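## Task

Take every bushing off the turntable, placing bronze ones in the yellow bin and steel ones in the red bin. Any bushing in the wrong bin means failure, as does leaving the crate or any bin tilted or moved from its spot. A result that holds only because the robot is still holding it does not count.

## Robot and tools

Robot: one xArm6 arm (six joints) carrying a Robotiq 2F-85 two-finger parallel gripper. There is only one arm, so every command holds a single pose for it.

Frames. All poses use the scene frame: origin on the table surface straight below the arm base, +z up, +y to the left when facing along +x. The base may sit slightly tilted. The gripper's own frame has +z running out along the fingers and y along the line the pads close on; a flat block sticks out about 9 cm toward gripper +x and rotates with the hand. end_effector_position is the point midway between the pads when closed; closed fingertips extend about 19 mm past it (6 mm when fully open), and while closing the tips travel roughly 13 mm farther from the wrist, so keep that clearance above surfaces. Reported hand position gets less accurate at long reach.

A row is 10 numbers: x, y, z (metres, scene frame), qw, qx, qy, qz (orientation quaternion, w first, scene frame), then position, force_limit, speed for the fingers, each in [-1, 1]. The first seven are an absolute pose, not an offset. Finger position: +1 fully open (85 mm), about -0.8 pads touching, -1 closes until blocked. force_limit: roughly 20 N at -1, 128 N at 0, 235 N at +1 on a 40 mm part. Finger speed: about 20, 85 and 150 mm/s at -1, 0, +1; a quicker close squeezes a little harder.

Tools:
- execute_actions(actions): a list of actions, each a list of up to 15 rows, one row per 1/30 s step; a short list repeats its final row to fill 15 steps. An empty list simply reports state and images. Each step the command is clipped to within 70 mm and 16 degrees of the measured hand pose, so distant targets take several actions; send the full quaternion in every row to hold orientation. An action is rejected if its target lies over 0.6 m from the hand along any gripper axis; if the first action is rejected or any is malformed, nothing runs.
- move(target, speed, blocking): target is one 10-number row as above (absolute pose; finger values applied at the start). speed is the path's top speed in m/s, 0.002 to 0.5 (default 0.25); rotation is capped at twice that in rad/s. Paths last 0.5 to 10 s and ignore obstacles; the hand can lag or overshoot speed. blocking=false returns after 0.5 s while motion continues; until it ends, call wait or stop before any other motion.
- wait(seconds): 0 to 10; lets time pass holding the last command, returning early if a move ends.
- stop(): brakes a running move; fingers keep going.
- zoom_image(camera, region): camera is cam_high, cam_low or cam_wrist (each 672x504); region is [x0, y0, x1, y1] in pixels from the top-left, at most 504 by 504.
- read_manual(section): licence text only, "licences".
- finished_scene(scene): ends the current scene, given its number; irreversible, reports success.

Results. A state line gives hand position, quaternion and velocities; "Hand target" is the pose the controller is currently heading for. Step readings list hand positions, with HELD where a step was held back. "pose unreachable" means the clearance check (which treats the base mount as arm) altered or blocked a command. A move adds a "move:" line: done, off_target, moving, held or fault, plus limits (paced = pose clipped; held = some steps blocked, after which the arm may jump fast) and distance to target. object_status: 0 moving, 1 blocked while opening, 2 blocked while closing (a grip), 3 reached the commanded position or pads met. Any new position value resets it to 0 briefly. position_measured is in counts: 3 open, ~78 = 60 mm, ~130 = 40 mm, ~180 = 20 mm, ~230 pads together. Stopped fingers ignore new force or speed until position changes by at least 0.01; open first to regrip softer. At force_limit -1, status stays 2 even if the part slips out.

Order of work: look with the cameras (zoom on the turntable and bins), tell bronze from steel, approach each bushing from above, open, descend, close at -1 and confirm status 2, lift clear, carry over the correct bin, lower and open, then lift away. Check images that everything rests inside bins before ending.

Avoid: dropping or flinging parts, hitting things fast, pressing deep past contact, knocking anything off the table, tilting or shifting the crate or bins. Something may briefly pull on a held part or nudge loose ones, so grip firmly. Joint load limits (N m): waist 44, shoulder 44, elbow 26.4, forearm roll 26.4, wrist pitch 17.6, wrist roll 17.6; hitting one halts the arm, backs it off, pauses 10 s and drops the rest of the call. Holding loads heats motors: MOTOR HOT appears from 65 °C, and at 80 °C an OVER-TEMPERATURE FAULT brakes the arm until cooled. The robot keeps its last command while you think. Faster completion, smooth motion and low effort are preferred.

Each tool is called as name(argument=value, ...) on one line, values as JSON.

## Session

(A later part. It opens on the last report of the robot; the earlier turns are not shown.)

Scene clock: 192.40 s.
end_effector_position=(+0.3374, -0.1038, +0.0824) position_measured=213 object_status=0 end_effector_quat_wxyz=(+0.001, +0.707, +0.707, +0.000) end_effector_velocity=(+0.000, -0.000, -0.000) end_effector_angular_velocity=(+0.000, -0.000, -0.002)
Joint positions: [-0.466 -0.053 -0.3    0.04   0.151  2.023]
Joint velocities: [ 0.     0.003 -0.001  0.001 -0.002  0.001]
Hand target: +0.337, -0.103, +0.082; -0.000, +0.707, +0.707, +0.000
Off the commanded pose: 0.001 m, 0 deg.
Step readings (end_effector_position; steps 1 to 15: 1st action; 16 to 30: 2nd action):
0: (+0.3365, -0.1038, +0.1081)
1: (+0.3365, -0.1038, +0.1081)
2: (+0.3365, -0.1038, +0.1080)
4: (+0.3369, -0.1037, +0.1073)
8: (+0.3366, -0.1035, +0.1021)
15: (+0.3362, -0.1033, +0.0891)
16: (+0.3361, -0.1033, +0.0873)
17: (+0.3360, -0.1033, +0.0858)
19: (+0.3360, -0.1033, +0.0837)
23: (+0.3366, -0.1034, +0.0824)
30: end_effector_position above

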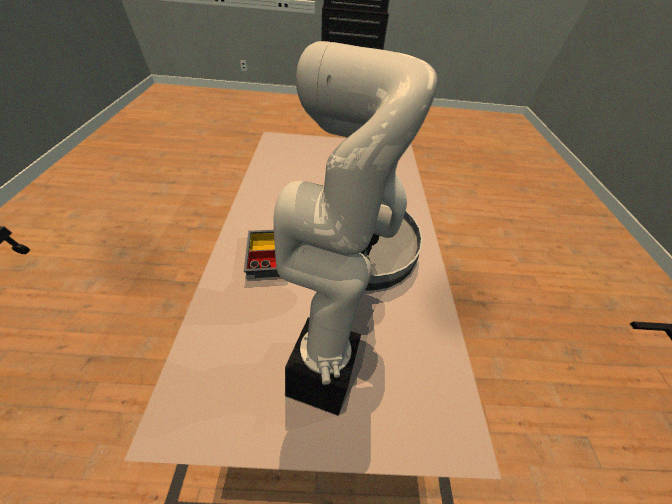

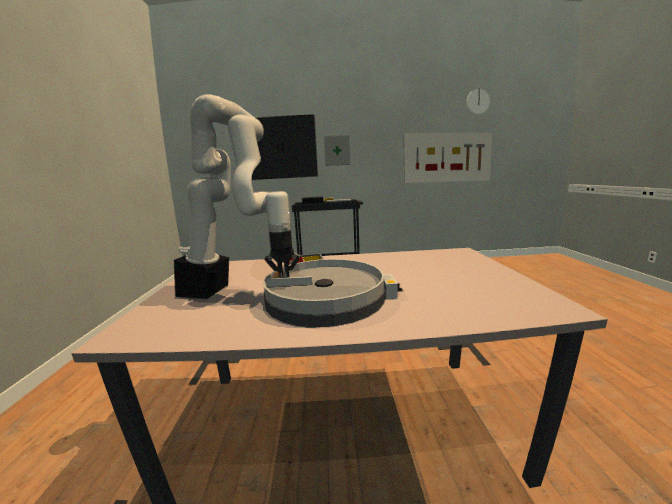

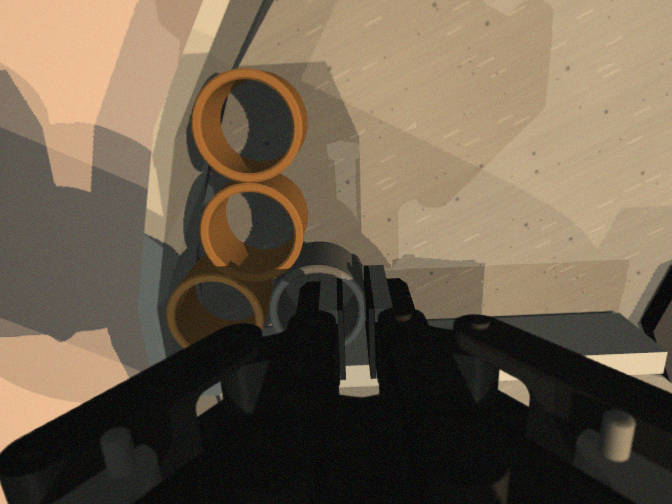

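execute_actions(actions=[[[0.338,-0.1035,0.0827,0,0.7071,0.7071,0,-1,-0.5,0.3],[0.339,-0.1035,0.0847,0,0.7071,0.7071,0,-1,-0.5,0.3],[0.340,-0.1035,0.0878,0,0.7071,0.7071,0,-1,-0.5,0.3],[0.341,-0.1035,0.0918,0,0.7071,0.7071,0,-1,-0.5,0.3],[0.3415,-0.1035,0.0966,0,0.7071,0.7071,0,-1,-0.5,0.3],[0.3415,-0.1035,0.1019,0,0.7071,0.7071,0,-1,-0.5,0.3],[0.3415,-0.1035,0.1076,0,0.7071,0.7071,0,-1,-0.5,0.3],[0.3415,-0.1035,0.1135,0,0.7071,0.7071,0,-1,-0.5,0.3],[0.3415,-0.1035,0.1194,0,0.7071,0.7071,0,-1,-0.5,0.3],[0.3415,-0.1035,0.1251,0,0.7071,0.7071,0,-1,-0.5,0.3],[0.3415,-0.1022,0.1304,0,0.7071,0.7071,0,-1,-0.5,0.3],[0.3415,-0.0995,0.1352,0,0.7071,0.7071,0,-1,-0.5,0.3],[0.3416,-0.0955,0.1392,0,0.7071,0.7071,0,-1,-0.5,0.3],[0.3417,-0.0902,0.1423,0,0.7071,0.7071,0,-1,-0.5,0.3],[0.3418,-0.0835,0.1443,0,0.7071,0.7071,0,-1,-0.5,0.3]],[[0.3419,-0.0755,0.145,0,0.7071,0.7071,0,-1,-0.5,0.3],[0.342,-0.0662,0.145,0,0.7071,0.7071,0,-1,-0.5,0.3],[0.3421,-0.0555,0.145,0,0.7071,0.7071,0,-1,-0.5,0.3],[0.3422,-0.0448,0.145,0,0.7071,0.7071,0,-1,-0.5,0.3],[0.3423,-0.0342,0.145,0,0.7071,0.7071,0,-1,-0.5,0.3],[0.3424,-0.0235,0.145,0,0.7071,0.7071,0,-1,-0.5,0.3],[0.3425,-0.0129,0.145,0,0.7071,0.7071,0,-1,-0.5,0.3],[0.3426,-0.0022,0.145,0,0.7071,0.7071,0,-1,-0.5,0.3],[0.3427,0.0085,0.145,0,0.7071,0.7071,0,-1,-0.5,0.3],[0.3428,0.0191,0.145,0,0.7071,0.7071,0,-1,-0.5,0.3],[0.3429,0.0298,0.145,0,0.7071,0.7071,0,-1,-0.5,0.3],[0.343,0.0404,0.145,0,0.7071,0.7071,0,-1,-0.5,0.3],[0.3431,0.0511,0.145,0,0.7071,0.7071,0,-1,-0.5,0.3],[0.3432,0.0618,0.145,0,0.7071,0.7071,0,-1,-0.5,0.3],[0.3433,0.0724,0.1447,0,0.7071,0.7071,0,-1,-0.5,0.3]],[[0.3434,0.0831,0.1437,0,0.7071,0.7071,0,-1,-0.5,0.3],[0.3435,0.0937,0.1421,0,0.7071,0.7071,0,-1,-0.5,0.3],[0.3436,0.1044,0.1399,0,0.7071,0.7071,0,-1,-0.5,0.3],[0.3437,0.1151,0.1372,0,0.7071,0.7071,0,-1,-0.5,0.3],[0.3438,0.1257,0.1341,0,0.7071,0.7071,0,-1,-0.5,0.3],[0.3439,0.1364,0.1305,0,0.7071,0.7071,0,-1,-0.5,0.3],[0.344,0.147,0.1266,0,0.7071,0.7071,0,-1,-0.5,0.3],[0.3441,0.1577,0.1223,0,0.7071,0.7071,0,-1,-0.5,0.3],[0.3442,0.167,0.1178,0,0.7071,0.7071,0,-1,-0.5,0.3],[0.3443,0.175,0.113,0,0.7071,0.7071,0,-1,-0.5,0.3],[0.3444,0.1817,0.108,0,0.7071,0.7071,0,-1,-0.5,0.3],[0.3445,0.187,0.1029,0,0.7071,0.7071,0,-1,-0.5,0.3],[0.3445,0.191,0.0978,0,0.7071,0.7071,0,-1,-0.5,0.3],[0.3445,0.1937,0.0925,0,0.7071,0.7071,0,-1,-0.5,0.3],[0.3445,0.195,0.0873,0,0.7071,0.7071,0,-1,-0.5,0.3]],[[0.3445,0.195,0.0821,0,0.7071,0.7071,0,-1,-0.5,0.3],[0.3445,0.195,0.077,0,0.7071,0.7071,0,-1,-0.5,0.3],[0.3445,0.195,0.072,0,0.7071,0.7071,0,-1,-0.5,0.3],[0.3445,0.195,0.0672,0,0.7071,0.7071,0,-1,-0.5,0.3],[0.3445,0.195,0.0627,0,0.7071,0.7071,0,-1,-0.5,0.3],[0.3445,0.195,0.0584,0,0.7071,0.7071,0,-1,-0.5,0.3],[0.3445,0.195,0.0545,0,0.7071,0.7071,0,-1,-0.5,0.3],[0.3445,0.195,0.0509,0,0.7071,0.7071,0,-1,-0.5,0.3],[0.3445,0.195,0.0478,0,0.7071,0.7071,0,-1,-0.5,0.3],[0.3445,0.195,0.0451,0,0.7071,0.7071,0,-1,-0.5,0.3],[0.3445,0.195,0.0429,0,0.7071,0.7071,0,-1,-0.5,0.3],[0.3445,0.195,0.0414,0,0.7071,0.7071,0,-1,-0.5,0.3],[0.3445,0.195,0.0403,0,0.7071,0.7071,0,-1,-0.5,0.3],[0.3445,0.195,0.04,0,0.7071,0.7071,0,-1,-0.5,0.3]]])

Scene clock: 212.13 s.
end_effector_position=(+0.3417, +0.1938, +0.0471) position_measured=213 object_status=2 end_effector_quat_wxyz=(-0.009, +0.706, +0.708, -0.003) end_effector_velocity=(+0.015, +0.007, -0.070) end_effector_angular_velocity=(-0.039, -0.039, -0.007)
Joint positions: [ 0.29   0.27  -0.572 -0.626  0.2    3.424]
Joint velocities: [-0.089  0.31  -0.19  -0.594 -0.098  0.516]
Hand target: +0.344, +0.195, +0.041; -0.006, +0.707, +0.708, -0.002
Off the commanded pose: 0.008 m, 1 deg.
Step readings (end_effector_position; steps 1 to 15: 1st action; 16 to 30: 2nd action; 31 to 45: 3rd action; 46 to 60: 4th action):
0: (+0.3367, -0.1035, +0.0820)
1: (+0.3367, -0.1035, +0.0820)
2: (+0.3368, -0.1034, +0.0821)
4: (+0.3362, -0.1027, +0.0825)
8: (+0.3364, -0.1019, +0.0912)
15: (+0.3426, -0.1005, +0.1240)
16: (+0.3431, -0.0976, +0.1283)
17: (+0.3435, -0.0936, +0.1319)
19: (+0.3436, -0.0824, +0.1365)
23: (+0.3415, -0.0497, +0.1397)
30: (+0.3395, +0.0186, +0.1436)
31: (+0.3393, +0.0289, +0.1442)
32: (+0.3392, +0.0392, +0.1448)
34: (+0.3389, +0.0601, +0.1455)
38: (+0.3373, +0.1023, +0.1430)
45: (+0.3343, +0.1680, +0.1212)
46: (+0.3344, +0.1742, +0.1161)
47: (+0.3347, +0.1792, +0.1105)
49: (+0.3357, +0.1857, +0.0985)
53: (+0.3378, +0.1908, +0.0752)
60: end_effector_position above

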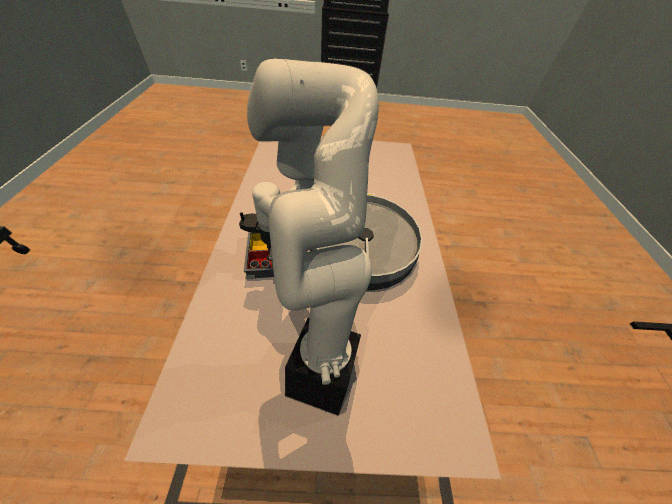

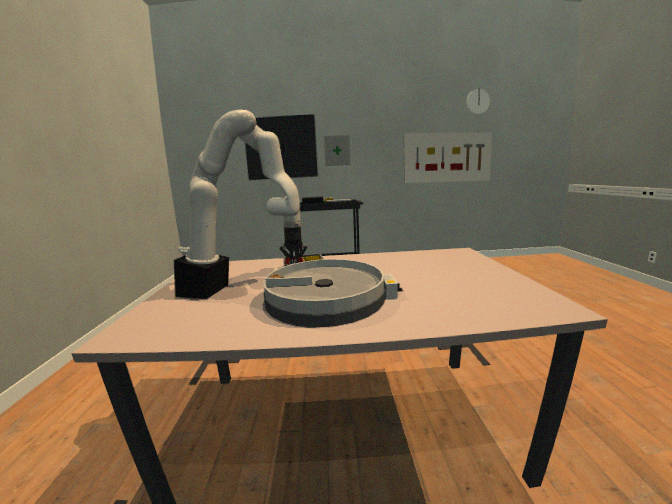

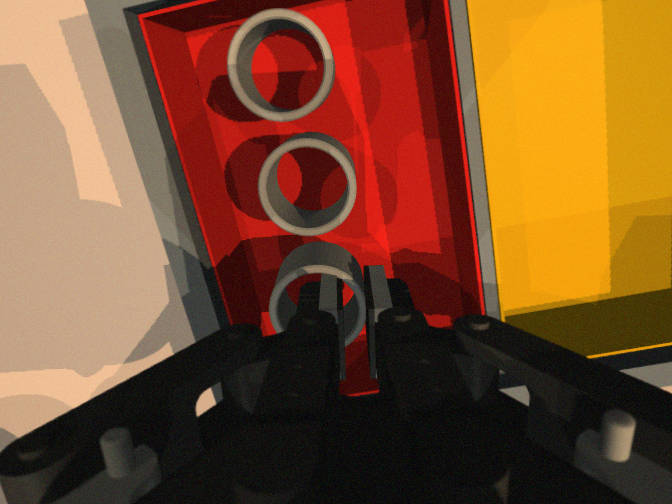

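execute_actions(actions=[[[0.3445,0.195,0.04,0,0.7071,0.7071,0,-0.55,-0.5,0.5],[0.3445,0.195,0.04,0,0.7071,0.7071,0,-0.55,-0.5,0.5],[0.3445,0.195,0.04,0,0.7071,0.7071,0,-0.55,-0.5,0.5],[0.3445,0.195,0.04,0,0.7071,0.7071,0,-0.55,-0.5,0.5],[0.3445,0.195,0.0409,0,0.7071,0.7071,0,-0.55,-0.5,0.5],[0.3445,0.195,0.0432,0,0.7071,0.7071,0,-0.55,-0.5,0.5],[0.3445,0.195,0.047,0,0.7071,0.7071,0,-0.55,-0.5,0.5],[0.3445,0.195,0.052,0,0.7071,0.7071,0,-0.55,-0.5,0.5],[0.3445,0.195,0.058,0,0.7071,0.7071,0,-0.55,-0.5,0.5],[0.3445,0.195,0.0646,0,0.7071,0.7071,0,-0.55,-0.5,0.5],[0.3445,0.195,0.0719,0,0.7071,0.7071,0,-0.55,-0.5,0.5],[0.3445,0.1937,0.0796,0,0.7071,0.7071,0,-0.55,-0.5,0.5],[0.3444,0.191,0.0875,0,0.7071,0.7071,0,-0.55,-0.5,0.5],[0.3443,0.187,0.0954,0,0.7071,0.7071,0,-0.55,-0.5,0.5],[0.3441,0.1817,0.1031,0,0.7071,0.7071,0,-0.55,-0.5,0.5]],[[0.344,0.175,0.1104,0,0.7071,0.7071,0,-0.55,-0.5,0.5],[0.3437,0.167,0.117,0,0.7071,0.7071,0,-0.55,-0.5,0.5],[0.3435,0.1577,0.123,0,0.7071,0.7071,0,-0.5,-0.5,0.5],[0.3432,0.147,0.128,0,0.7071,0.7071,0,-0.5,-0.5,0.5],[0.3429,0.1364,0.1318,0,0.7071,0.7071,0,-0.5,-0.5,0.5],[0.3426,0.1257,0.1341,0,0.7071,0.7071,0,-0.5,-0.5,0.5],[0.3424,0.1151,0.135,0,0.7071,0.7071,0,-0.5,-0.5,0.5],[0.3421,0.1044,0.135,0,0.7071,0.7071,0,-0.5,-0.5,0.5],[0.3418,0.0937,0.135,0,0.7071,0.7071,0,-0.5,-0.5,0.5],[0.3415,0.0831,0.135,0,0.7071,0.7071,0,-0.5,-0.5,0.5],[0.3412,0.0724,0.135,0,0.7071,0.7071,0,-0.5,-0.5,0.5],[0.3409,0.0618,0.135,0,0.7071,0.7071,0,-0.5,-0.5,0.5],[0.3406,0.0511,0.135,0,0.7071,0.7071,0,-0.5,-0.5,0.5],[0.3404,0.0404,0.135,0,0.7071,0.7071,0,-0.5,-0.5,0.5],[0.3401,0.0298,0.135,0,0.7071,0.7071,0,-0.5,-0.5,0.5]],[[0.3398,0.0191,0.135,0,0.7071,0.7071,0,-0.5,-0.5,0.5],[0.3395,0.0085,0.135,0,0.7071,0.7071,0,-0.5,-0.5,0.5],[0.3392,-0.0022,0.135,0,0.7071,0.7071,0,-0.5,-0.5,0.5],[0.3389,-0.0129,0.135,0,0.7071,0.7071,0,-0.5,-0.5,0.5],[0.3386,-0.0235,0.135,0,0.7071,0.7071,0,-0.5,-0.5,0.5],[0.3384,-0.0342,0.135,0,0.7071,0.7071,0,-0.5,-0.5,0.5],[0.3381,-0.0448,0.1346,0,0.7071,0.7071,0,-0.5,-0.5,0.5],[0.3378,-0.0555,0.1335,0,0.7071,0.7071,0,-0.5,-0.5,0.5],[0.3375,-0.0662,0.1318,0,0.7071,0.7071,0,-0.5,-0.5,0.5],[0.3373,-0.0755,0.1297,0,0.7071,0.7071,0,-0.5,-0.5,0.5],[0.337,-0.0835,0.1271,0,0.7071,0.7071,0,-0.5,-0.5,0.5],[0.3369,-0.0902,0.1244,0,0.7071,0.7071,0,-0.5,-0.5,0.5],[0.3367,-0.0955,0.1215,0,0.7071,0.7071,0,-0.5,-0.5,0.5],[0.3366,-0.0995,0.1186,0,0.7071,0.7071,0,-0.5,-0.5,0.5],[0.3365,-0.1022,0.1159,0,0.7071,0.7071,0,-0.5,-0.5,0.5]],[[0.3365,-0.1035,0.1133,0,0.7071,0.7071,0,-0.5,-0.5,0.5],[0.3365,-0.1035,0.1112,0,0.7071,0.7071,0,-0.5,-0.5,0.5],[0.3365,-0.1035,0.1095,0,0.7071,0.7071,0,-0.5,-0.5,0.5],[0.3365,-0.1035,0.1084,0,0.7071,0.7071,0,-0.5,-0.5,0.5],[0.3365,-0.1035,0.108,0,0.7071,0.7071,0,-0.5,-0.5,0.5]]])

Scene clock: 223.40 s.
end_effector_position=(+0.3365, -0.1030, +0.1084) position_measured=192 object_status=3 end_effector_quat_wxyz=(+0.002, +0.707, +0.707, -0.002) end_effector_velocity=(+0.003, -0.003, -0.003) end_effector_angular_velocity=(+0.043, -0.007, +0.007)
Joint positions: [-0.469 -0.182 -0.281  0.007  0.262  2.054]
Joint velocities: [-0.002  0.025 -0.019  0.168  0.001 -0.172]
Hand target: +0.337, -0.103, +0.108; +0.000, +0.707, +0.707, -0.000
Off the commanded pose: 0.001 m, 0 deg.
Step readings (end_effector_position; steps 1 to 15: 1st action; 16 to 30: 2nd action; 31 to 45: 3rd action; 46 to 60: 4th action):
0: (+0.3436, +0.1950, +0.0407)
1: (+0.3436, +0.1950, +0.0407)
2: (+0.3437, +0.1950, +0.0407)
4: (+0.3441, +0.1950, +0.0404)
8: (+0.3441, +0.1948, +0.0416)
15: (+0.3446, +0.1945, +0.0696)
16: (+0.3448, +0.1931, +0.0756)
17: (+0.3449, +0.1908, +0.0817)
19: (+0.3452, +0.1828, +0.0934)
23: (+0.3453, +0.1531, +0.1122)
30: (+0.3413, +0.0835, +0.1242)
31: (+0.3408, +0.0731, +0.1250)
32: (+0.3403, +0.0628, +0.1258)
34: (+0.3393, +0.0421, +0.1273)
38: (+0.3373, +0.0004, +0.1299)
45: (+0.3339, -0.0696, +0.1299)
46: (+0.3335, -0.0773, +0.1284)
47: (+0.3332, -0.0839, +0.1264)
49: (+0.3330, -0.0935, +0.1215)
53: (+0.3339, -0.1010, +0.1121)
60: end_effector_position above

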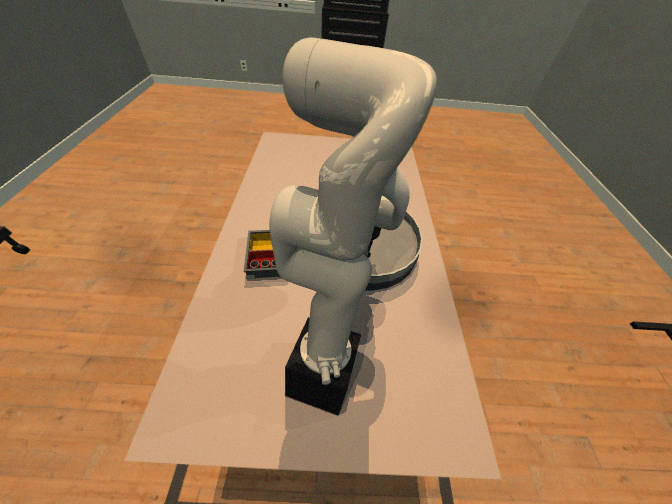

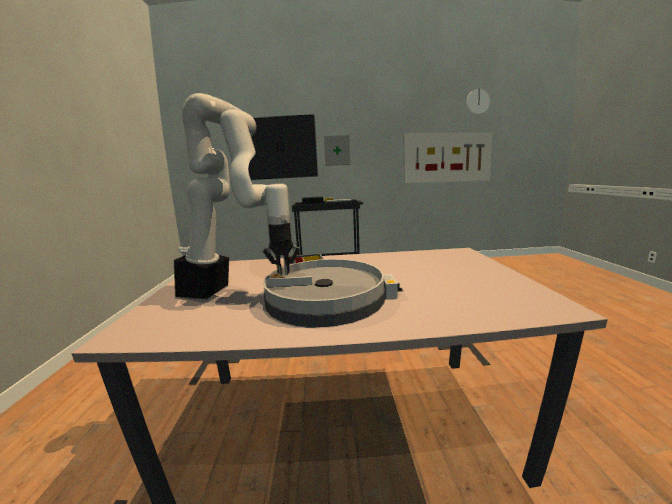

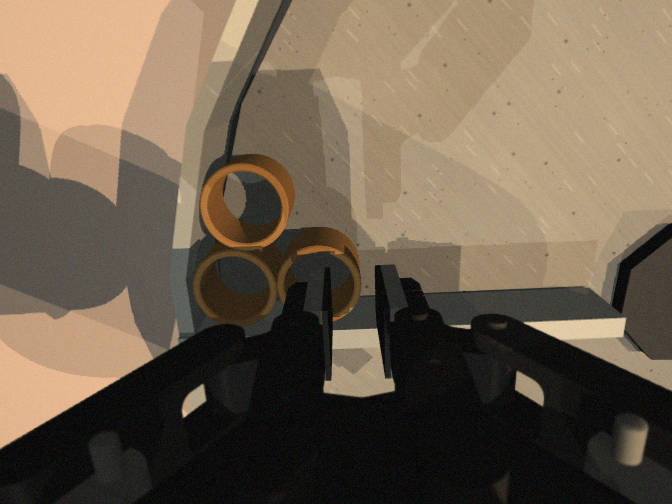

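As predicted. Verify alignment.

execute_actions(actions=[])

zoom_image(camera="cam_wrist", region=[200, 160, 440, 400])

Scene clock: 224.63 s.
end_effector_position=(+0.3366, -0.1034, +0.1080) position_measured=192 object_status=3 end_effector_quat_wxyz=(+0.000, +0.707, +0.707, -0.000) end_effector_velocity=(-0.000, +0.000, +0.000) end_effector_angular_velocity=(-0.000, -0.000, +0.001)
Joint positions: [-0.47  -0.179 -0.283  0.023  0.262  2.037]
Joint velocities: [ 0.    -0.     0.    -0.    -0.    -0.001]
Hand target: +0.337, -0.103, +0.108; +0.000, +0.707, +0.707, -0.000
Off the commanded pose: 0.000 m, 0 deg.

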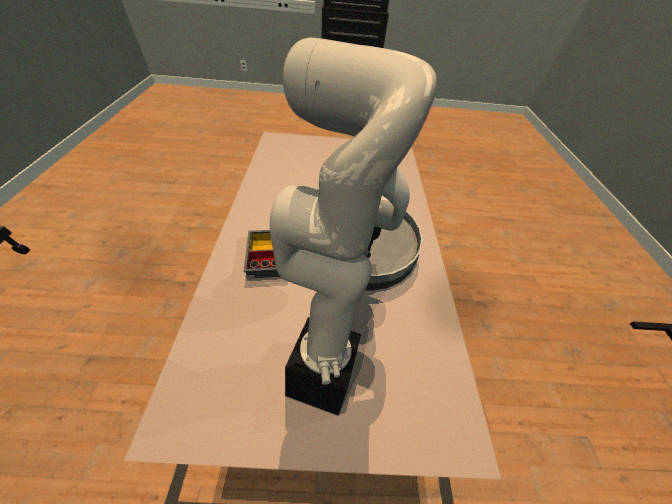

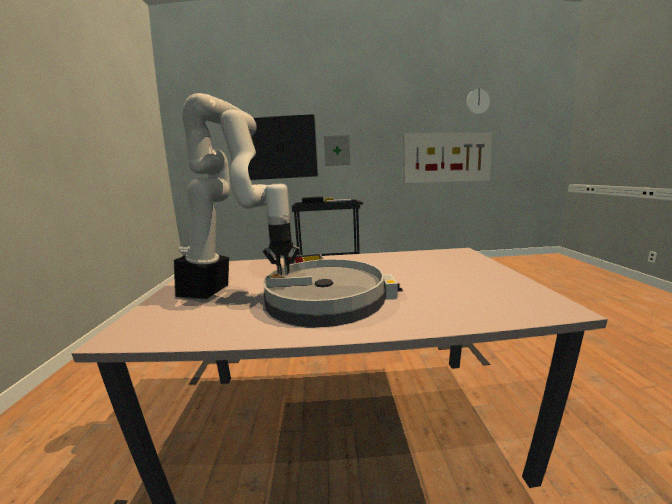

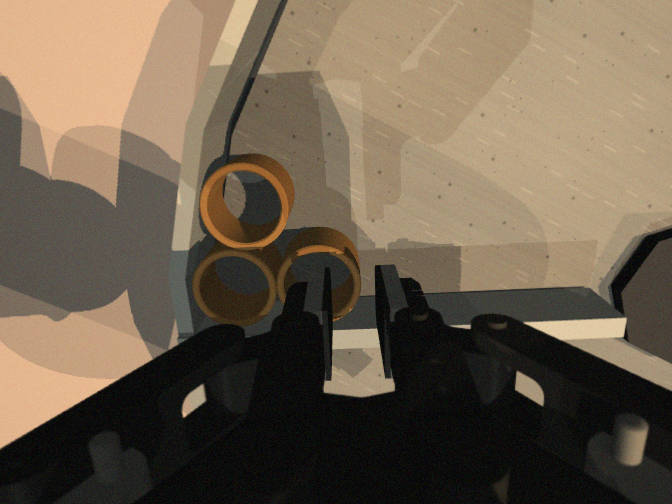

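Region (200, 160, 440, 400) of cam_wrist's 672x504 image, scaled by 2.100, with more detail than that image has.

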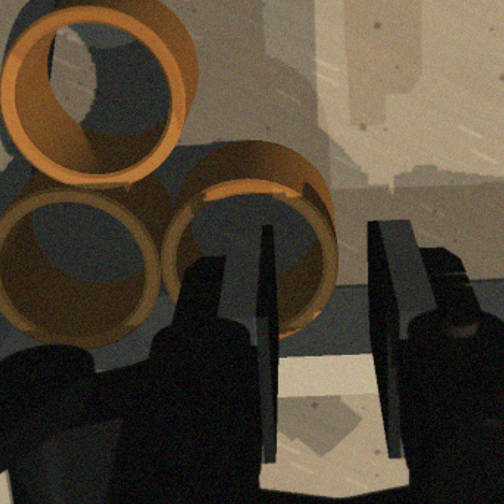

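execute_actions(actions=[[[0.3367,-0.1035,0.1075,0,0.7071,0.7071,0,-0.5,-0.5,0.5],[0.3367,-0.1035,0.1065,0,0.7071,0.7071,0,-0.5,-0.5,0.5],[0.3367,-0.1035,0.105,0,0.7071,0.7071,0,-0.5,-0.5,0.5],[0.3367,-0.1035,0.103,0,0.7071,0.7071,0,-0.5,-0.5,0.5],[0.3367,-0.1035,0.101,0,0.7071,0.7071,0,-0.5,-0.5,0.5],[0.3367,-0.1035,0.099,0,0.7071,0.7071,0,-0.5,-0.5,0.5],[0.3367,-0.1035,0.097,0,0.7071,0.7071,0,-0.5,-0.5,0.5],[0.3367,-0.1035,0.095,0,0.7071,0.7071,0,-0.5,-0.5,0.5],[0.3367,-0.1035,0.093,0,0.7071,0.7071,0,-0.5,-0.5,0.5],[0.3367,-0.1035,0.091,0,0.7071,0.7071,0,-0.5,-0.5,0.5],[0.3367,-0.1035,0.089,0,0.7071,0.7071,0,-0.5,-0.5,0.5],[0.3367,-0.1035,0.087,0,0.7071,0.7071,0,-0.5,-0.5,0.5],[0.3367,-0.1035,0.085,0,0.7071,0.7071,0,-0.5,-0.5,0.5],[0.3367,-0.1035,0.0835,0,0.7071,0.7071,0,-0.5,-0.5,0.5],[0.3367,-0.1035,0.0825,0,0.7071,0.7071,0,-0.5,-0.5,0.5]],[[0.3367,-0.1035,0.082,0,0.7071,0.7071,0,-0.5,-0.5,0.5],[0.3367,-0.1035,0.082,0,0.7071,0.7071,0,-0.5,-0.5,0.5],[0.3367,-0.1035,0.082,0,0.7071,0.7071,0,-0.5,-0.5,0.5],[0.3367,-0.1035,0.082,0,0.7071,0.7071,0,-0.5,-0.5,0.5],[0.3367,-0.1035,0.082,0,0.7071,0.7071,0,-0.5,-0.5,0.5],[0.3367,-0.1035,0.082,0,0.7071,0.7071,0,-1,-0.5,0.3]]])

Scene clock: 236.73 s.
end_effector_position=(+0.3373, -0.1037, +0.0824) position_measured=213 object_status=0 end_effector_quat_wxyz=(+0.001, +0.707, +0.707, +0.000) end_effector_velocity=(+0.001, -0.000, -0.000) end_effector_angular_velocity=(-0.000, -0.002, +0.001)
Joint positions: [-0.466 -0.053 -0.3    0.04   0.151  2.023]
Joint velocities: [ 0.001  0.001 -0.001  0.001 -0.002 -0.001]
Hand target: +0.337, -0.103, +0.082; -0.000, +0.707, +0.707, +0.000
Off the commanded pose: 0.001 m, 0 deg.
Step readings (end_effector_position; steps 1 to 15: 1st action; 16 to 30: 2nd action):
0: (+0.3366, -0.1034, +0.1080)
1: (+0.3366, -0.1034, +0.1080)
2: (+0.3367, -0.1034, +0.1080)
4: (+0.3369, -0.1035, +0.1073)
8: (+0.3367, -0.1035, +0.1021)
15: (+0.3361, -0.1033, +0.0891)
16: (+0.3361, -0.1033, +0.0873)
17: (+0.3360, -0.1032, +0.0857)
19: (+0.3360, -0.1033, +0.0837)
23: (+0.3367, -0.1035, +0.0825)
30: end_effector_position above

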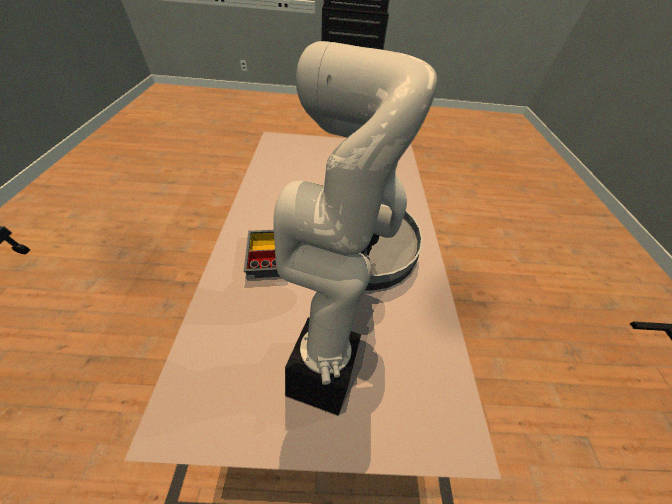

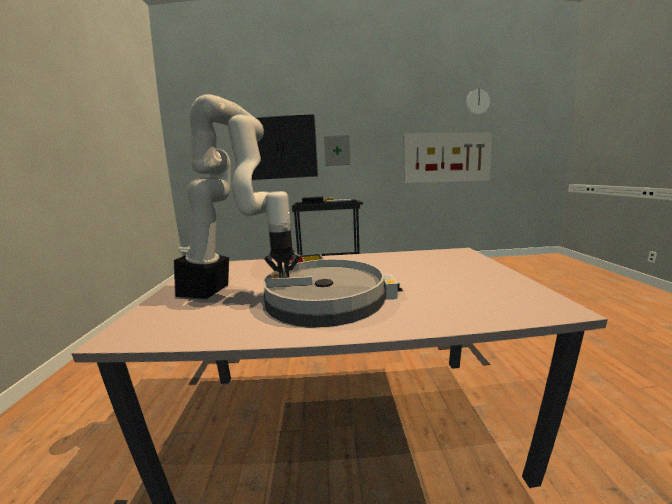

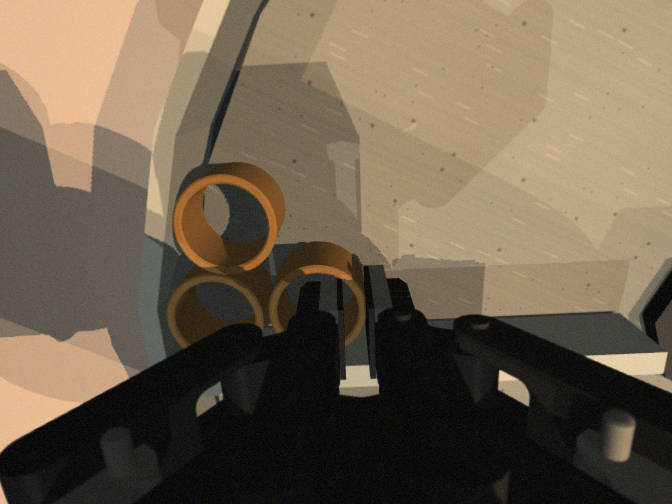

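execute_actions(actions=[])

Scene clock: 242.23 s.
end_effector_position=(+0.3367, -0.1035, +0.0820) position_measured=213 object_status=2 end_effector_quat_wxyz=(+0.000, +0.707, +0.707, +0.000) end_effector_velocity=(-0.000, +0.000, -0.000) end_effector_angular_velocity=(+0.000, +0.001, -0.000)
Joint positions: [-0.466 -0.052 -0.299  0.04   0.151  2.023]
Joint velocities: [0.    0.001 0.    0.    0.    0.   ]
Hand target: +0.337, -0.103, +0.082; -0.000, +0.707, +0.707, +0.000
Off the commanded pose: 0.000 m, 0 deg.

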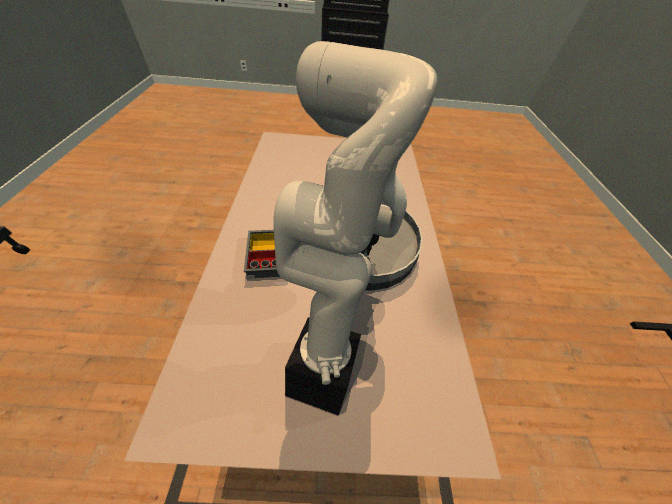

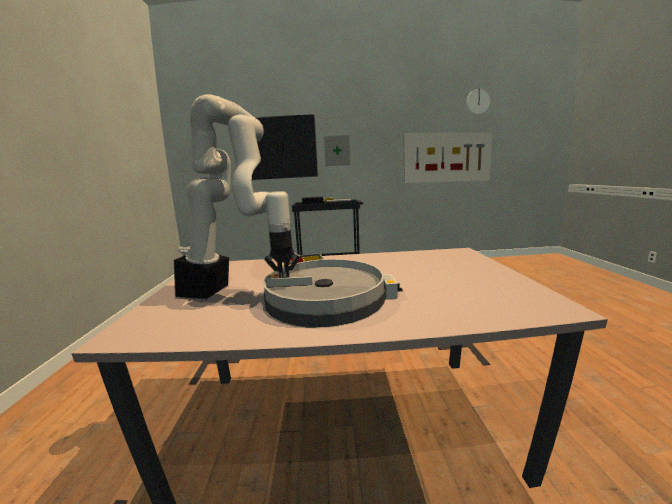

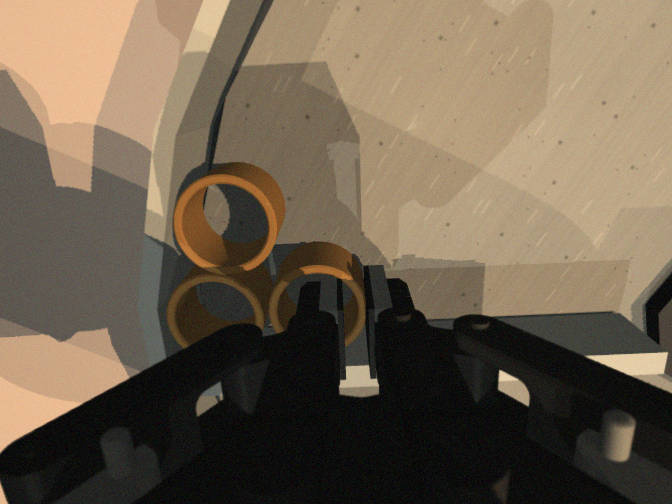

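execute_actions(actions=[[[0.338,-0.1035,0.0827,0,0.7071,0.7071,0,-1,-0.5,0.3],[0.339,-0.1035,0.0847,0,0.7071,0.7071,0,-1,-0.5,0.3],[0.340,-0.1035,0.0878,0,0.7071,0.7071,0,-1,-0.5,0.3],[0.341,-0.1035,0.0918,0,0.7071,0.7071,0,-1,-0.5,0.3],[0.341,-0.1035,0.0966,0,0.7071,0.7071,0,-1,-0.5,0.3],[0.341,-0.1035,0.1019,0,0.7071,0.7071,0,-1,-0.5,0.3],[0.341,-0.1035,0.1076,0,0.7071,0.7071,0,-1,-0.5,0.3],[0.341,-0.1035,0.1135,0,0.7071,0.7071,0,-1,-0.5,0.3],[0.341,-0.1035,0.1194,0,0.7071,0.7071,0,-1,-0.5,0.3],[0.341,-0.1035,0.1251,0,0.7071,0.7071,0,-1,-0.5,0.3],[0.3414,-0.1022,0.1304,0,0.7071,0.7071,0,-1,-0.5,0.3],[0.3421,-0.0996,0.1352,0,0.7071,0.7071,0,-1,-0.5,0.3],[0.3432,-0.0957,0.1392,0,0.7071,0.7071,0,-1,-0.5,0.3],[0.3446,-0.0905,0.1423,0,0.7071,0.7071,0,-1,-0.5,0.3],[0.3464,-0.0840,0.1443,0,0.7071,0.7071,0,-1,-0.5,0.3]],[[0.3486,-0.0762,0.145,0,0.7071,0.7071,0,-1,-0.5,0.3],[0.3512,-0.0671,0.145,0,0.7071,0.7071,0,-1,-0.5,0.3],[0.3541,-0.0567,0.145,0,0.7071,0.7071,0,-1,-0.5,0.3],[0.3570,-0.0463,0.145,0,0.7071,0.7071,0,-1,-0.5,0.3],[0.3599,-0.0360,0.145,0,0.7071,0.7071,0,-1,-0.5,0.3],[0.3628,-0.0256,0.145,0,0.7071,0.7071,0,-1,-0.5,0.3],[0.3657,-0.0152,0.145,0,0.7071,0.7071,0,-1,-0.5,0.3],[0.3686,-0.0048,0.145,0,0.7071,0.7071,0,-1,-0.5,0.3],[0.3715,0.0056,0.145,0,0.7071,0.7071,0,-1,-0.5,0.3],[0.3744,0.0160,0.145,0,0.7071,0.7071,0,-1,-0.5,0.3],[0.3773,0.0264,0.145,0,0.7071,0.7071,0,-1,-0.5,0.3],[0.3802,0.0368,0.145,0,0.7071,0.7071,0,-1,-0.5,0.3],[0.3831,0.0472,0.145,0,0.7071,0.7071,0,-1,-0.5,0.3],[0.3860,0.0576,0.145,0,0.7071,0.7071,0,-1,-0.5,0.3],[0.3889,0.0680,0.145,0,0.7071,0.7071,0,-1,-0.5,0.3]],[[0.3918,0.0784,0.1446,0,0.7071,0.7071,0,-1,-0.5,0.3],[0.3947,0.0888,0.1435,0,0.7071,0.7071,0,-1,-0.5,0.3],[0.3976,0.0991,0.1416,0,0.7071,0.7071,0,-1,-0.5,0.3],[0.4005,0.1095,0.1392,0,0.7071,0.7071,0,-1,-0.5,0.3],[0.4034,0.1199,0.1361,0,0.7071,0.7071,0,-1,-0.5,0.3],[0.4063,0.1303,0.1326,0,0.7071,0.7071,0,-1,-0.5,0.3],[0.4092,0.1407,0.1286,0,0.7071,0.7071,0,-1,-0.5,0.3],[0.4121,0.1511,0.1242,0,0.7071,0.7071,0,-1,-0.5,0.3],[0.4145,0.1615,0.1194,0,0.7071,0.7071,0,-1,-0.5,0.3],[0.4162,0.1719,0.1144,0,0.7071,0.7071,0,-1,-0.5,0.3],[0.417,0.1823,0.1091,0,0.7071,0.7071,0,-1,-0.5,0.3],[0.417,0.1927,0.1037,0,0.7071,0.7071,0,-1,-0.5,0.3],[0.417,0.2031,0.0981,0,0.7071,0.7071,0,-1,-0.5,0.3],[0.417,0.2135,0.0925,0,0.7071,0.7071,0,-1,-0.5,0.3],[0.417,0.2238,0.0869,0,0.7071,0.7071,0,-1,-0.5,0.3]],[[0.417,0.2342,0.0813,0,0.7071,0.7071,0,-1,-0.5,0.3],[0.417,0.2446,0.0759,0,0.7071,0.7071,0,-1,-0.5,0.3],[0.417,0.2537,0.0706,0,0.7071,0.7071,0,-1,-0.5,0.3],[0.417,0.2615,0.0656,0,0.7071,0.7071,0,-1,-0.5,0.3],[0.417,0.2680,0.0608,0,0.7071,0.7071,0,-1,-0.5,0.3],[0.417,0.2732,0.0564,0,0.7071,0.7071,0,-1,-0.5,0.3],[0.417,0.2771,0.0524,0,0.7071,0.7071,0,-1,-0.5,0.3],[0.417,0.2797,0.0489,0,0.7071,0.7071,0,-1,-0.5,0.3],[0.417,0.281,0.0458,0,0.7071,0.7071,0,-1,-0.5,0.3],[0.417,0.281,0.0434,0,0.7071,0.7071,0,-1,-0.5,0.3],[0.417,0.281,0.0415,0,0.7071,0.7071,0,-1,-0.5,0.3],[0.417,0.281,0.0404,0,0.7071,0.7071,0,-1,-0.5,0.3],[0.417,0.281,0.040,0,0.7071,0.7071,0,-1,-0.5,0.3]]])

Scene clock: 267.50 s.
end_effector_position=(+0.4130, +0.2764, +0.0458) position_measured=213 object_status=2 end_effector_quat_wxyz=(-0.004, +0.706, +0.708, +0.001) end_effector_velocity=(+0.026, +0.034, -0.070) end_effector_angular_velocity=(-0.067, -0.012, -0.026)
Joint positions: [ 0.419  0.461 -0.935 -0.407  0.37   3.318]
Joint velocities: [ 0.019  0.303 -0.269 -0.172  0.02   0.21 ]
Hand target: +0.416, +0.281, +0.040; -0.001, +0.707, +0.707, +0.000
Off the commanded pose: 0.008 m, 0 deg.
Step readings (end_effector_position; steps 1 to 15: 1st action; 16 to 30: 2nd action; 31 to 45: 3rd action; 46 to 60: 4th action):
0: (+0.3367, -0.1035, +0.0820)
1: (+0.3367, -0.1035, +0.0820)
2: (+0.3368, -0.1034, +0.0821)
4: (+0.3361, -0.1028, +0.0825)
8: (+0.3364, -0.1021, +0.0913)
15: (+0.3430, -0.1005, +0.1242)
16: (+0.3443, -0.0977, +0.1286)
17: (+0.3457, -0.0938, +0.1323)
19: (+0.3487, -0.0828, +0.1374)
23: (+0.3552, -0.0503, +0.1419)
30: (+0.3711, +0.0181, +0.1470)
31: (+0.3736, +0.0284, +0.1476)
32: (+0.3762, +0.0387, +0.1482)
34: (+0.3816, +0.0596, +0.1489)
38: (+0.3918, +0.1015, +0.1454)
45: (+0.4039, +0.1728, +0.1204)
46: (+0.4043, +0.1826, +0.1154)
47: (+0.4045, +0.1923, +0.1103)
49: (+0.4049, +0.2116, +0.0999)
53: (+0.4066, +0.2485, +0.0782)
60: end_effector_position above

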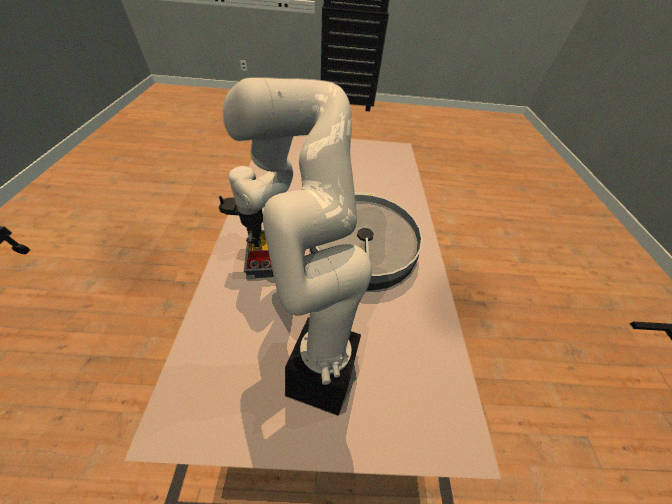

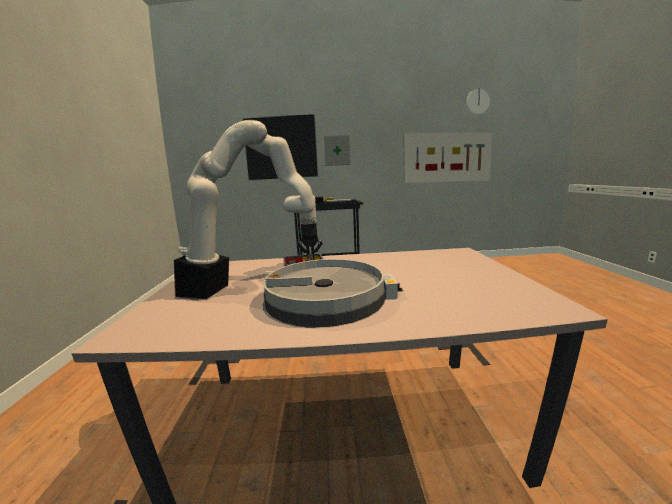

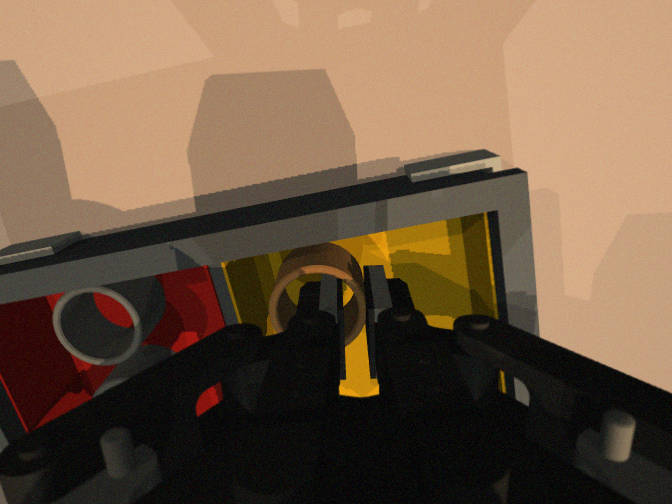

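execute_actions(actions=[])

Scene clock: 268.47 s.
end_effector_position=(+0.4162, +0.2807, +0.0405) position_measured=213 object_status=2 end_effector_quat_wxyz=(-0.001, +0.707, +0.707, +0.000) end_effector_velocity=(-0.000, +0.000, -0.000) end_effector_angular_velocity=(+0.000, +0.000, +0.000)
Joint positions: [ 0.422  0.488 -0.962 -0.424  0.372  3.338]
Joint velocities: [ 0.     0.001 -0.     0.    -0.001 -0.   ]
Hand target: +0.416, +0.281, +0.040; -0.001, +0.707, +0.707, +0.000
Off the commanded pose: 0.001 m, 0 deg.

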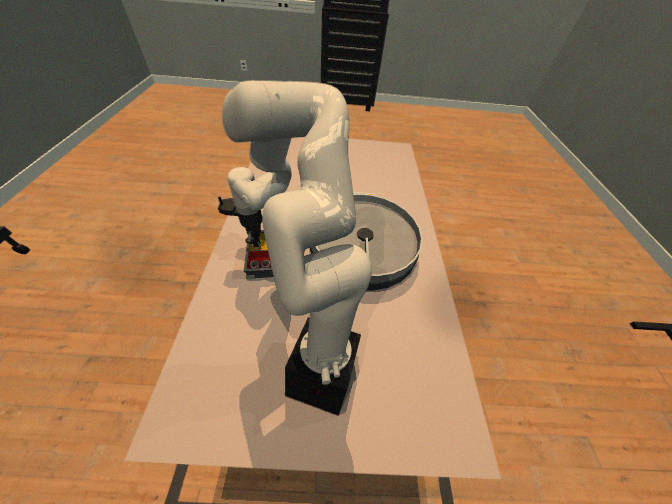

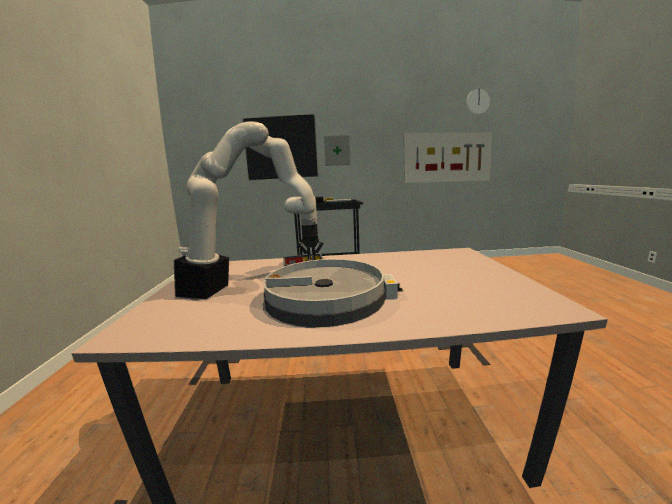

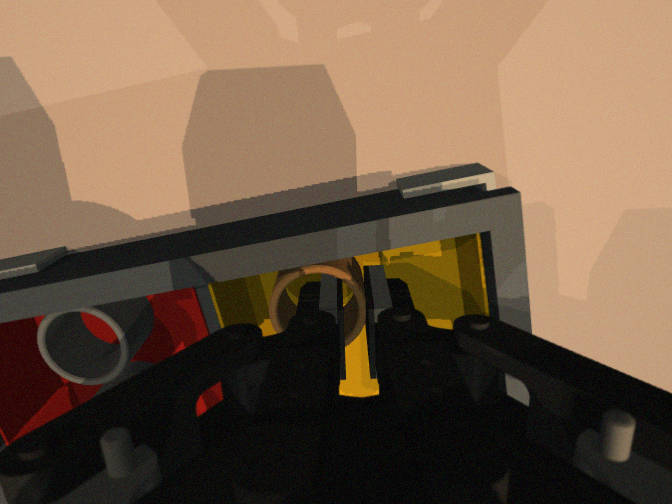

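zoom_image(camera="cam_low", region=[250, 250, 340, 300])

Region (250, 250, 340, 300) of cam_low's 672x504 image, scaled by 5.600, with more detail than that image has.

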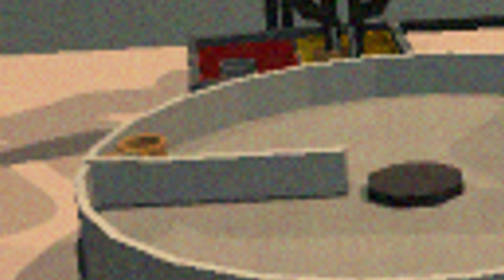

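execute_actions(actions=[[[0.417,0.281,0.040,0,0.7071,0.7071,0,-0.55,-0.5,0.5],[0.417,0.281,0.040,0,0.7071,0.7071,0,-0.55,-0.5,0.5],[0.417,0.281,0.040,0,0.7071,0.7071,0,-0.55,-0.5,0.5],[0.417,0.281,0.0408,0,0.7071,0.7071,0,-0.55,-0.5,0.5],[0.417,0.281,0.0433,0,0.7071,0.7071,0,-0.55,-0.5,0.5],[0.417,0.281,0.0470,0,0.7071,0.7071,0,-0.55,-0.5,0.5],[0.417,0.281,0.0520,0,0.7071,0.7071,0,-0.55,-0.5,0.5],[0.417,0.281,0.0579,0,0.7071,0.7071,0,-0.55,-0.5,0.5],[0.417,0.281,0.0646,0,0.7071,0.7071,0,-0.55,-0.5,0.5],[0.417,0.281,0.0719,0,0.7071,0.7071,0,-0.55,-0.5,0.5],[0.417,0.281,0.0796,0,0.7071,0.7071,0,-0.55,-0.5,0.5],[0.4166,0.2797,0.0875,0,0.7071,0.7071,0,-0.55,-0.5,0.5],[0.4159,0.2772,0.0954,0,0.7071,0.7071,0,-0.55,-0.5,0.5],[0.4147,0.2734,0.1031,0,0.7071,0.7071,0,-0.55,-0.5,0.5],[0.4132,0.2684,0.1104,0,0.7071,0.7071,0,-0.55,-0.5,0.5]],[[0.4114,0.2621,0.1171,0,0.7071,0.7071,0,-0.55,-0.5,0.5],[0.4091,0.2545,0.1230,0,0.7071,0.7071,0,-0.55,-0.5,0.5],[0.4065,0.2457,0.1280,0,0.7071,0.7071,0,-0.55,-0.5,0.5],[0.4035,0.2356,0.1317,0,0.7071,0.7071,0,-0.55,-0.5,0.5],[0.4005,0.2255,0.1342,0,0.7071,0.7071,0,-0.5,-0.5,0.5],[0.3974,0.2154,0.135,0,0.7071,0.7071,0,-0.5,-0.5,0.5],[0.3944,0.2054,0.135,0,0.7071,0.7071,0,-0.5,-0.5,0.5],[0.3914,0.1953,0.135,0,0.7071,0.7071,0,-0.5,-0.5,0.5],[0.3884,0.1852,0.135,0,0.7071,0.7071,0,-0.5,-0.5,0.5],[0.3854,0.1751,0.135,0,0.7071,0.7071,0,-0.5,-0.5,0.5],[0.3824,0.1650,0.135,0,0.7071,0.7071,0,-0.5,-0.5,0.5],[0.3794,0.1549,0.135,0,0.7071,0.7071,0,-0.5,-0.5,0.5],[0.3764,0.1448,0.135,0,0.7071,0.7071,0,-0.5,-0.5,0.5],[0.3734,0.1348,0.135,0,0.7071,0.7071,0,-0.5,-0.5,0.5],[0.3704,0.1247,0.135,0,0.7071,0.7071,0,-0.5,-0.5,0.5]],[[0.3674,0.1146,0.135,0,0.7071,0.7071,0,-0.5,-0.5,0.5],[0.3643,0.1045,0.135,0,0.7071,0.7071,0,-0.5,-0.5,0.5],[0.3613,0.0944,0.135,0,0.7071,0.7071,0,-0.5,-0.5,0.5],[0.3583,0.0843,0.135,0,0.7071,0.7071,0,-0.5,-0.5,0.5],[0.3553,0.0742,0.135,0,0.7071,0.7071,0,-0.5,-0.5,0.5],[0.3523,0.0642,0.135,0,0.7071,0.7071,0,-0.5,-0.5,0.5],[0.3493,0.0541,0.135,0,0.7071,0.7071,0,-0.5,-0.5,0.5],[0.3463,0.0440,0.135,0,0.7071,0.7071,0,-0.5,-0.5,0.5],[0.3433,0.0339,0.135,0,0.7071,0.7071,0,-0.5,-0.5,0.5],[0.3403,0.0238,0.135,0,0.7071,0.7071,0,-0.5,-0.5,0.5],[0.3373,0.0137,0.135,0,0.7071,0.7071,0,-0.5,-0.5,0.5],[0.3343,0.0036,0.135,0,0.7071,0.7071,0,-0.5,-0.5,0.5],[0.3312,-0.0065,0.135,0,0.7071,0.7071,0,-0.5,-0.5,0.5],[0.3282,-0.0165,0.1345,0,0.7071,0.7071,0,-0.5,-0.5,0.5],[0.3252,-0.0266,0.133,0,0.7071,0.7071,0,-0.5,-0.5,0.5]],[[0.3222,-0.0367,0.1308,0,0.7071,0.7071,0,-0.5,-0.5,0.5],[0.3196,-0.0455,0.128,0,0.7071,0.7071,0,-0.5,-0.5,0.5],[0.3173,-0.0531,0.1248,0,0.7071,0.7071,0,-0.5,-0.5,0.5],[0.3154,-0.0594,0.1215,0,0.7071,0.7071,0,-0.5,-0.5,0.5],[0.3139,-0.0644,0.1182,0,0.7071,0.7071,0,-0.5,-0.5,0.5],[0.3128,-0.0682,0.115,0,0.7071,0.7071,0,-0.5,-0.5,0.5],[0.3121,-0.0707,0.1122,0,0.7071,0.7071,0,-0.5,-0.5,0.5],[0.3117,-0.072,0.110,0,0.7071,0.7071,0,-0.5,-0.5,0.5],[0.3117,-0.072,0.1085,0,0.7071,0.7071,0,-0.5,-0.5,0.5],[0.3117,-0.072,0.108,0,0.7071,0.7071,0,-0.5,-0.5,0.5]]])

execute_actions(actions=[])

Scene clock: 287.53 s.
end_effector_position=(+0.3109, -0.0697, +0.1105) position_measured=192 object_status=3 end_effector_quat_wxyz=(+0.007, +0.709, +0.705, -0.009) end_effector_velocity=(+0.010, -0.024, -0.025) end_effector_angular_velocity=(+0.123, -0.019, +0.038)
Joint positions: [-0.396 -0.282 -0.167 -0.127  0.248  2.26 ]
Joint velocities: [-0.07   0.181 -0.053  0.498 -0.138 -0.584]
Hand target: +0.312, -0.072, +0.108; +0.003, +0.708, +0.707, -0.003
Off the commanded pose: 0.004 m, 1 deg.
Step readings (end_effector_position; steps 1 to 15: 1st action; 16 to 30: 2nd action; 31 to 45: 3rd action; 46 to 60: 4th action):
0: (+0.4162, +0.2807, +0.0405)
1: (+0.4162, +0.2807, +0.0405)
2: (+0.4163, +0.2807, +0.0404)
4: (+0.4168, +0.2809, +0.0402)
8: (+0.4163, +0.2805, +0.0434)
15: (+0.4174, +0.2807, +0.0789)
16: (+0.4171, +0.2793, +0.0856)
17: (+0.4166, +0.2769, +0.0922)
19: (+0.4146, +0.2686, +0.1043)
23: (+0.4060, +0.2393, +0.1208)
30: (+0.3836, +0.1722, +0.1267)
31: (+0.3805, +0.1623, +0.1270)
32: (+0.3774, +0.1523, +0.1272)
34: (+0.3712, +0.1324, +0.1275)
38: (+0.3590, +0.0928, +0.1279)
45: (+0.3387, +0.0249, +0.1283)
46: (+0.3358, +0.0152, +0.1283)
47: (+0.3328, +0.0055, +0.1282)
49: (+0.3266, -0.0139, +0.1271)
53: (+0.3156, -0.0469, +0.1222)
60: end_effector_position above

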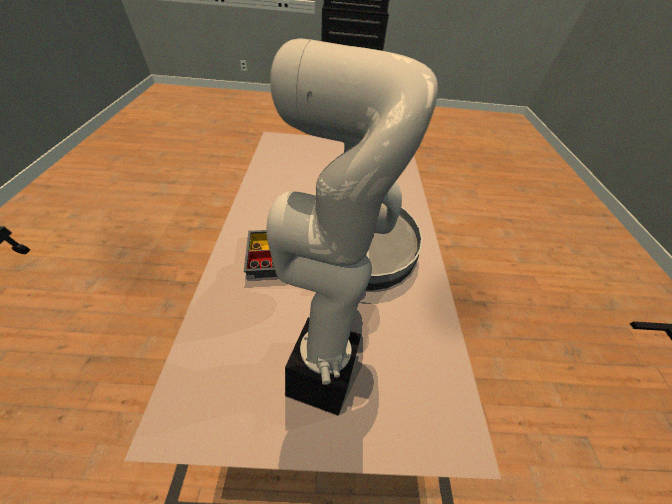

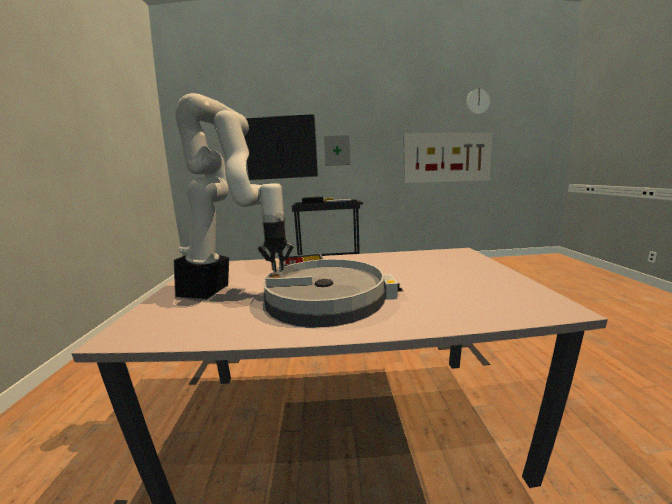

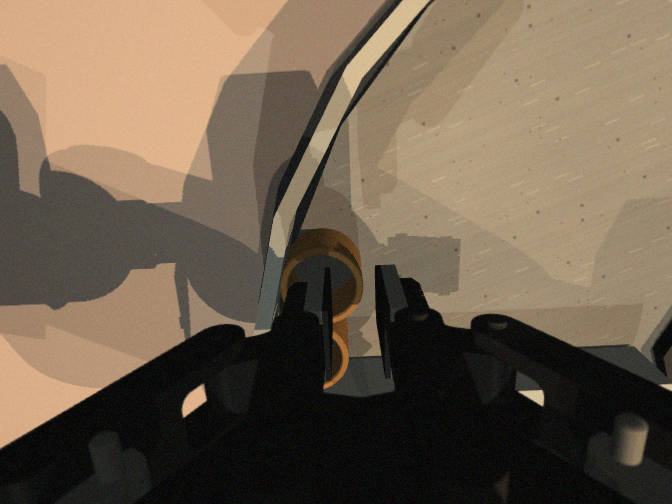

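Scene clock: 287.53 s.
end_effector_position=(+0.3109, -0.0697, +0.1105) position_measured=192 object_status=3 end_effector_quat_wxyz=(+0.007, +0.709, +0.705, -0.009) end_effector_velocity=(+0.010, -0.024, -0.025) end_effector_angular_velocity=(+0.123, -0.019, +0.038)
Joint positions: [-0.396 -0.282 -0.167 -0.127  0.248  2.26 ]
Joint velocities: [-0.07   0.181 -0.053  0.498 -0.138 -0.584]
Hand target: +0.312, -0.072, +0.108; +0.003, +0.708, +0.707, -0.003
Off the commanded pose: 0.004 m, 1 deg.

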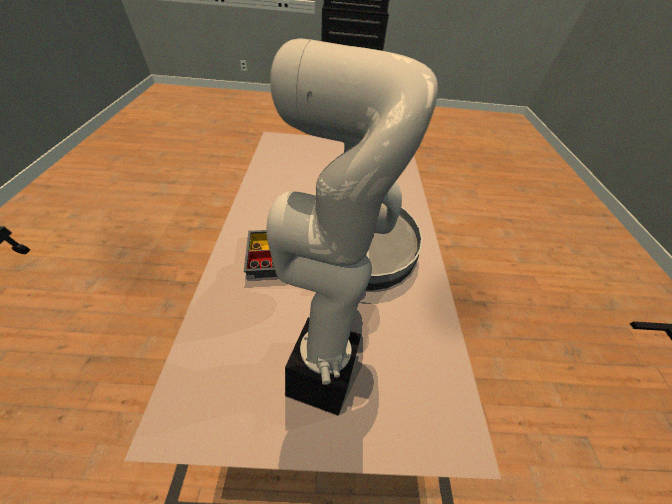

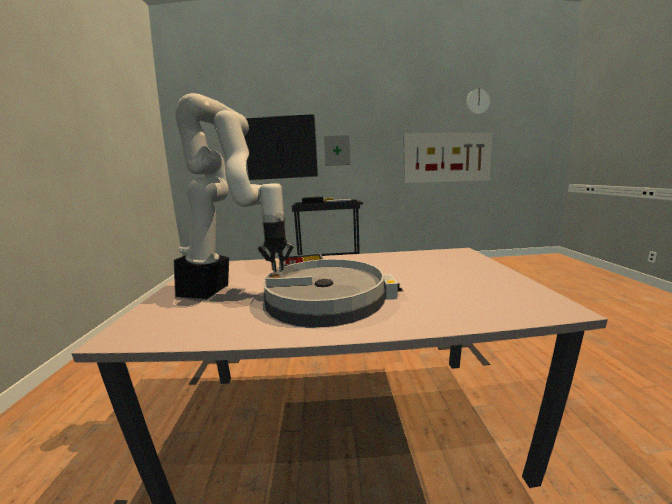

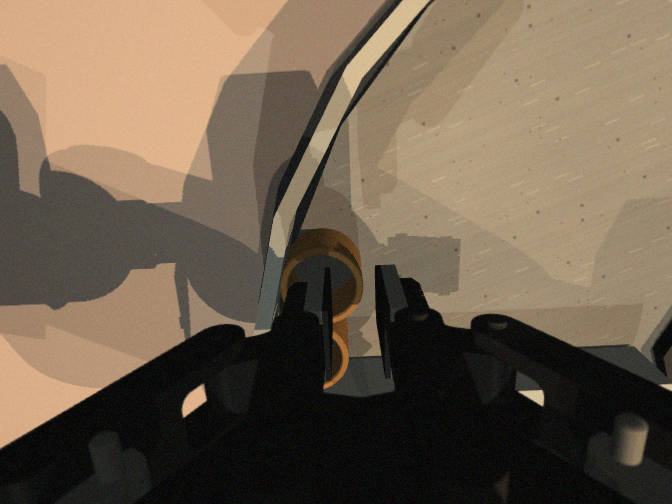

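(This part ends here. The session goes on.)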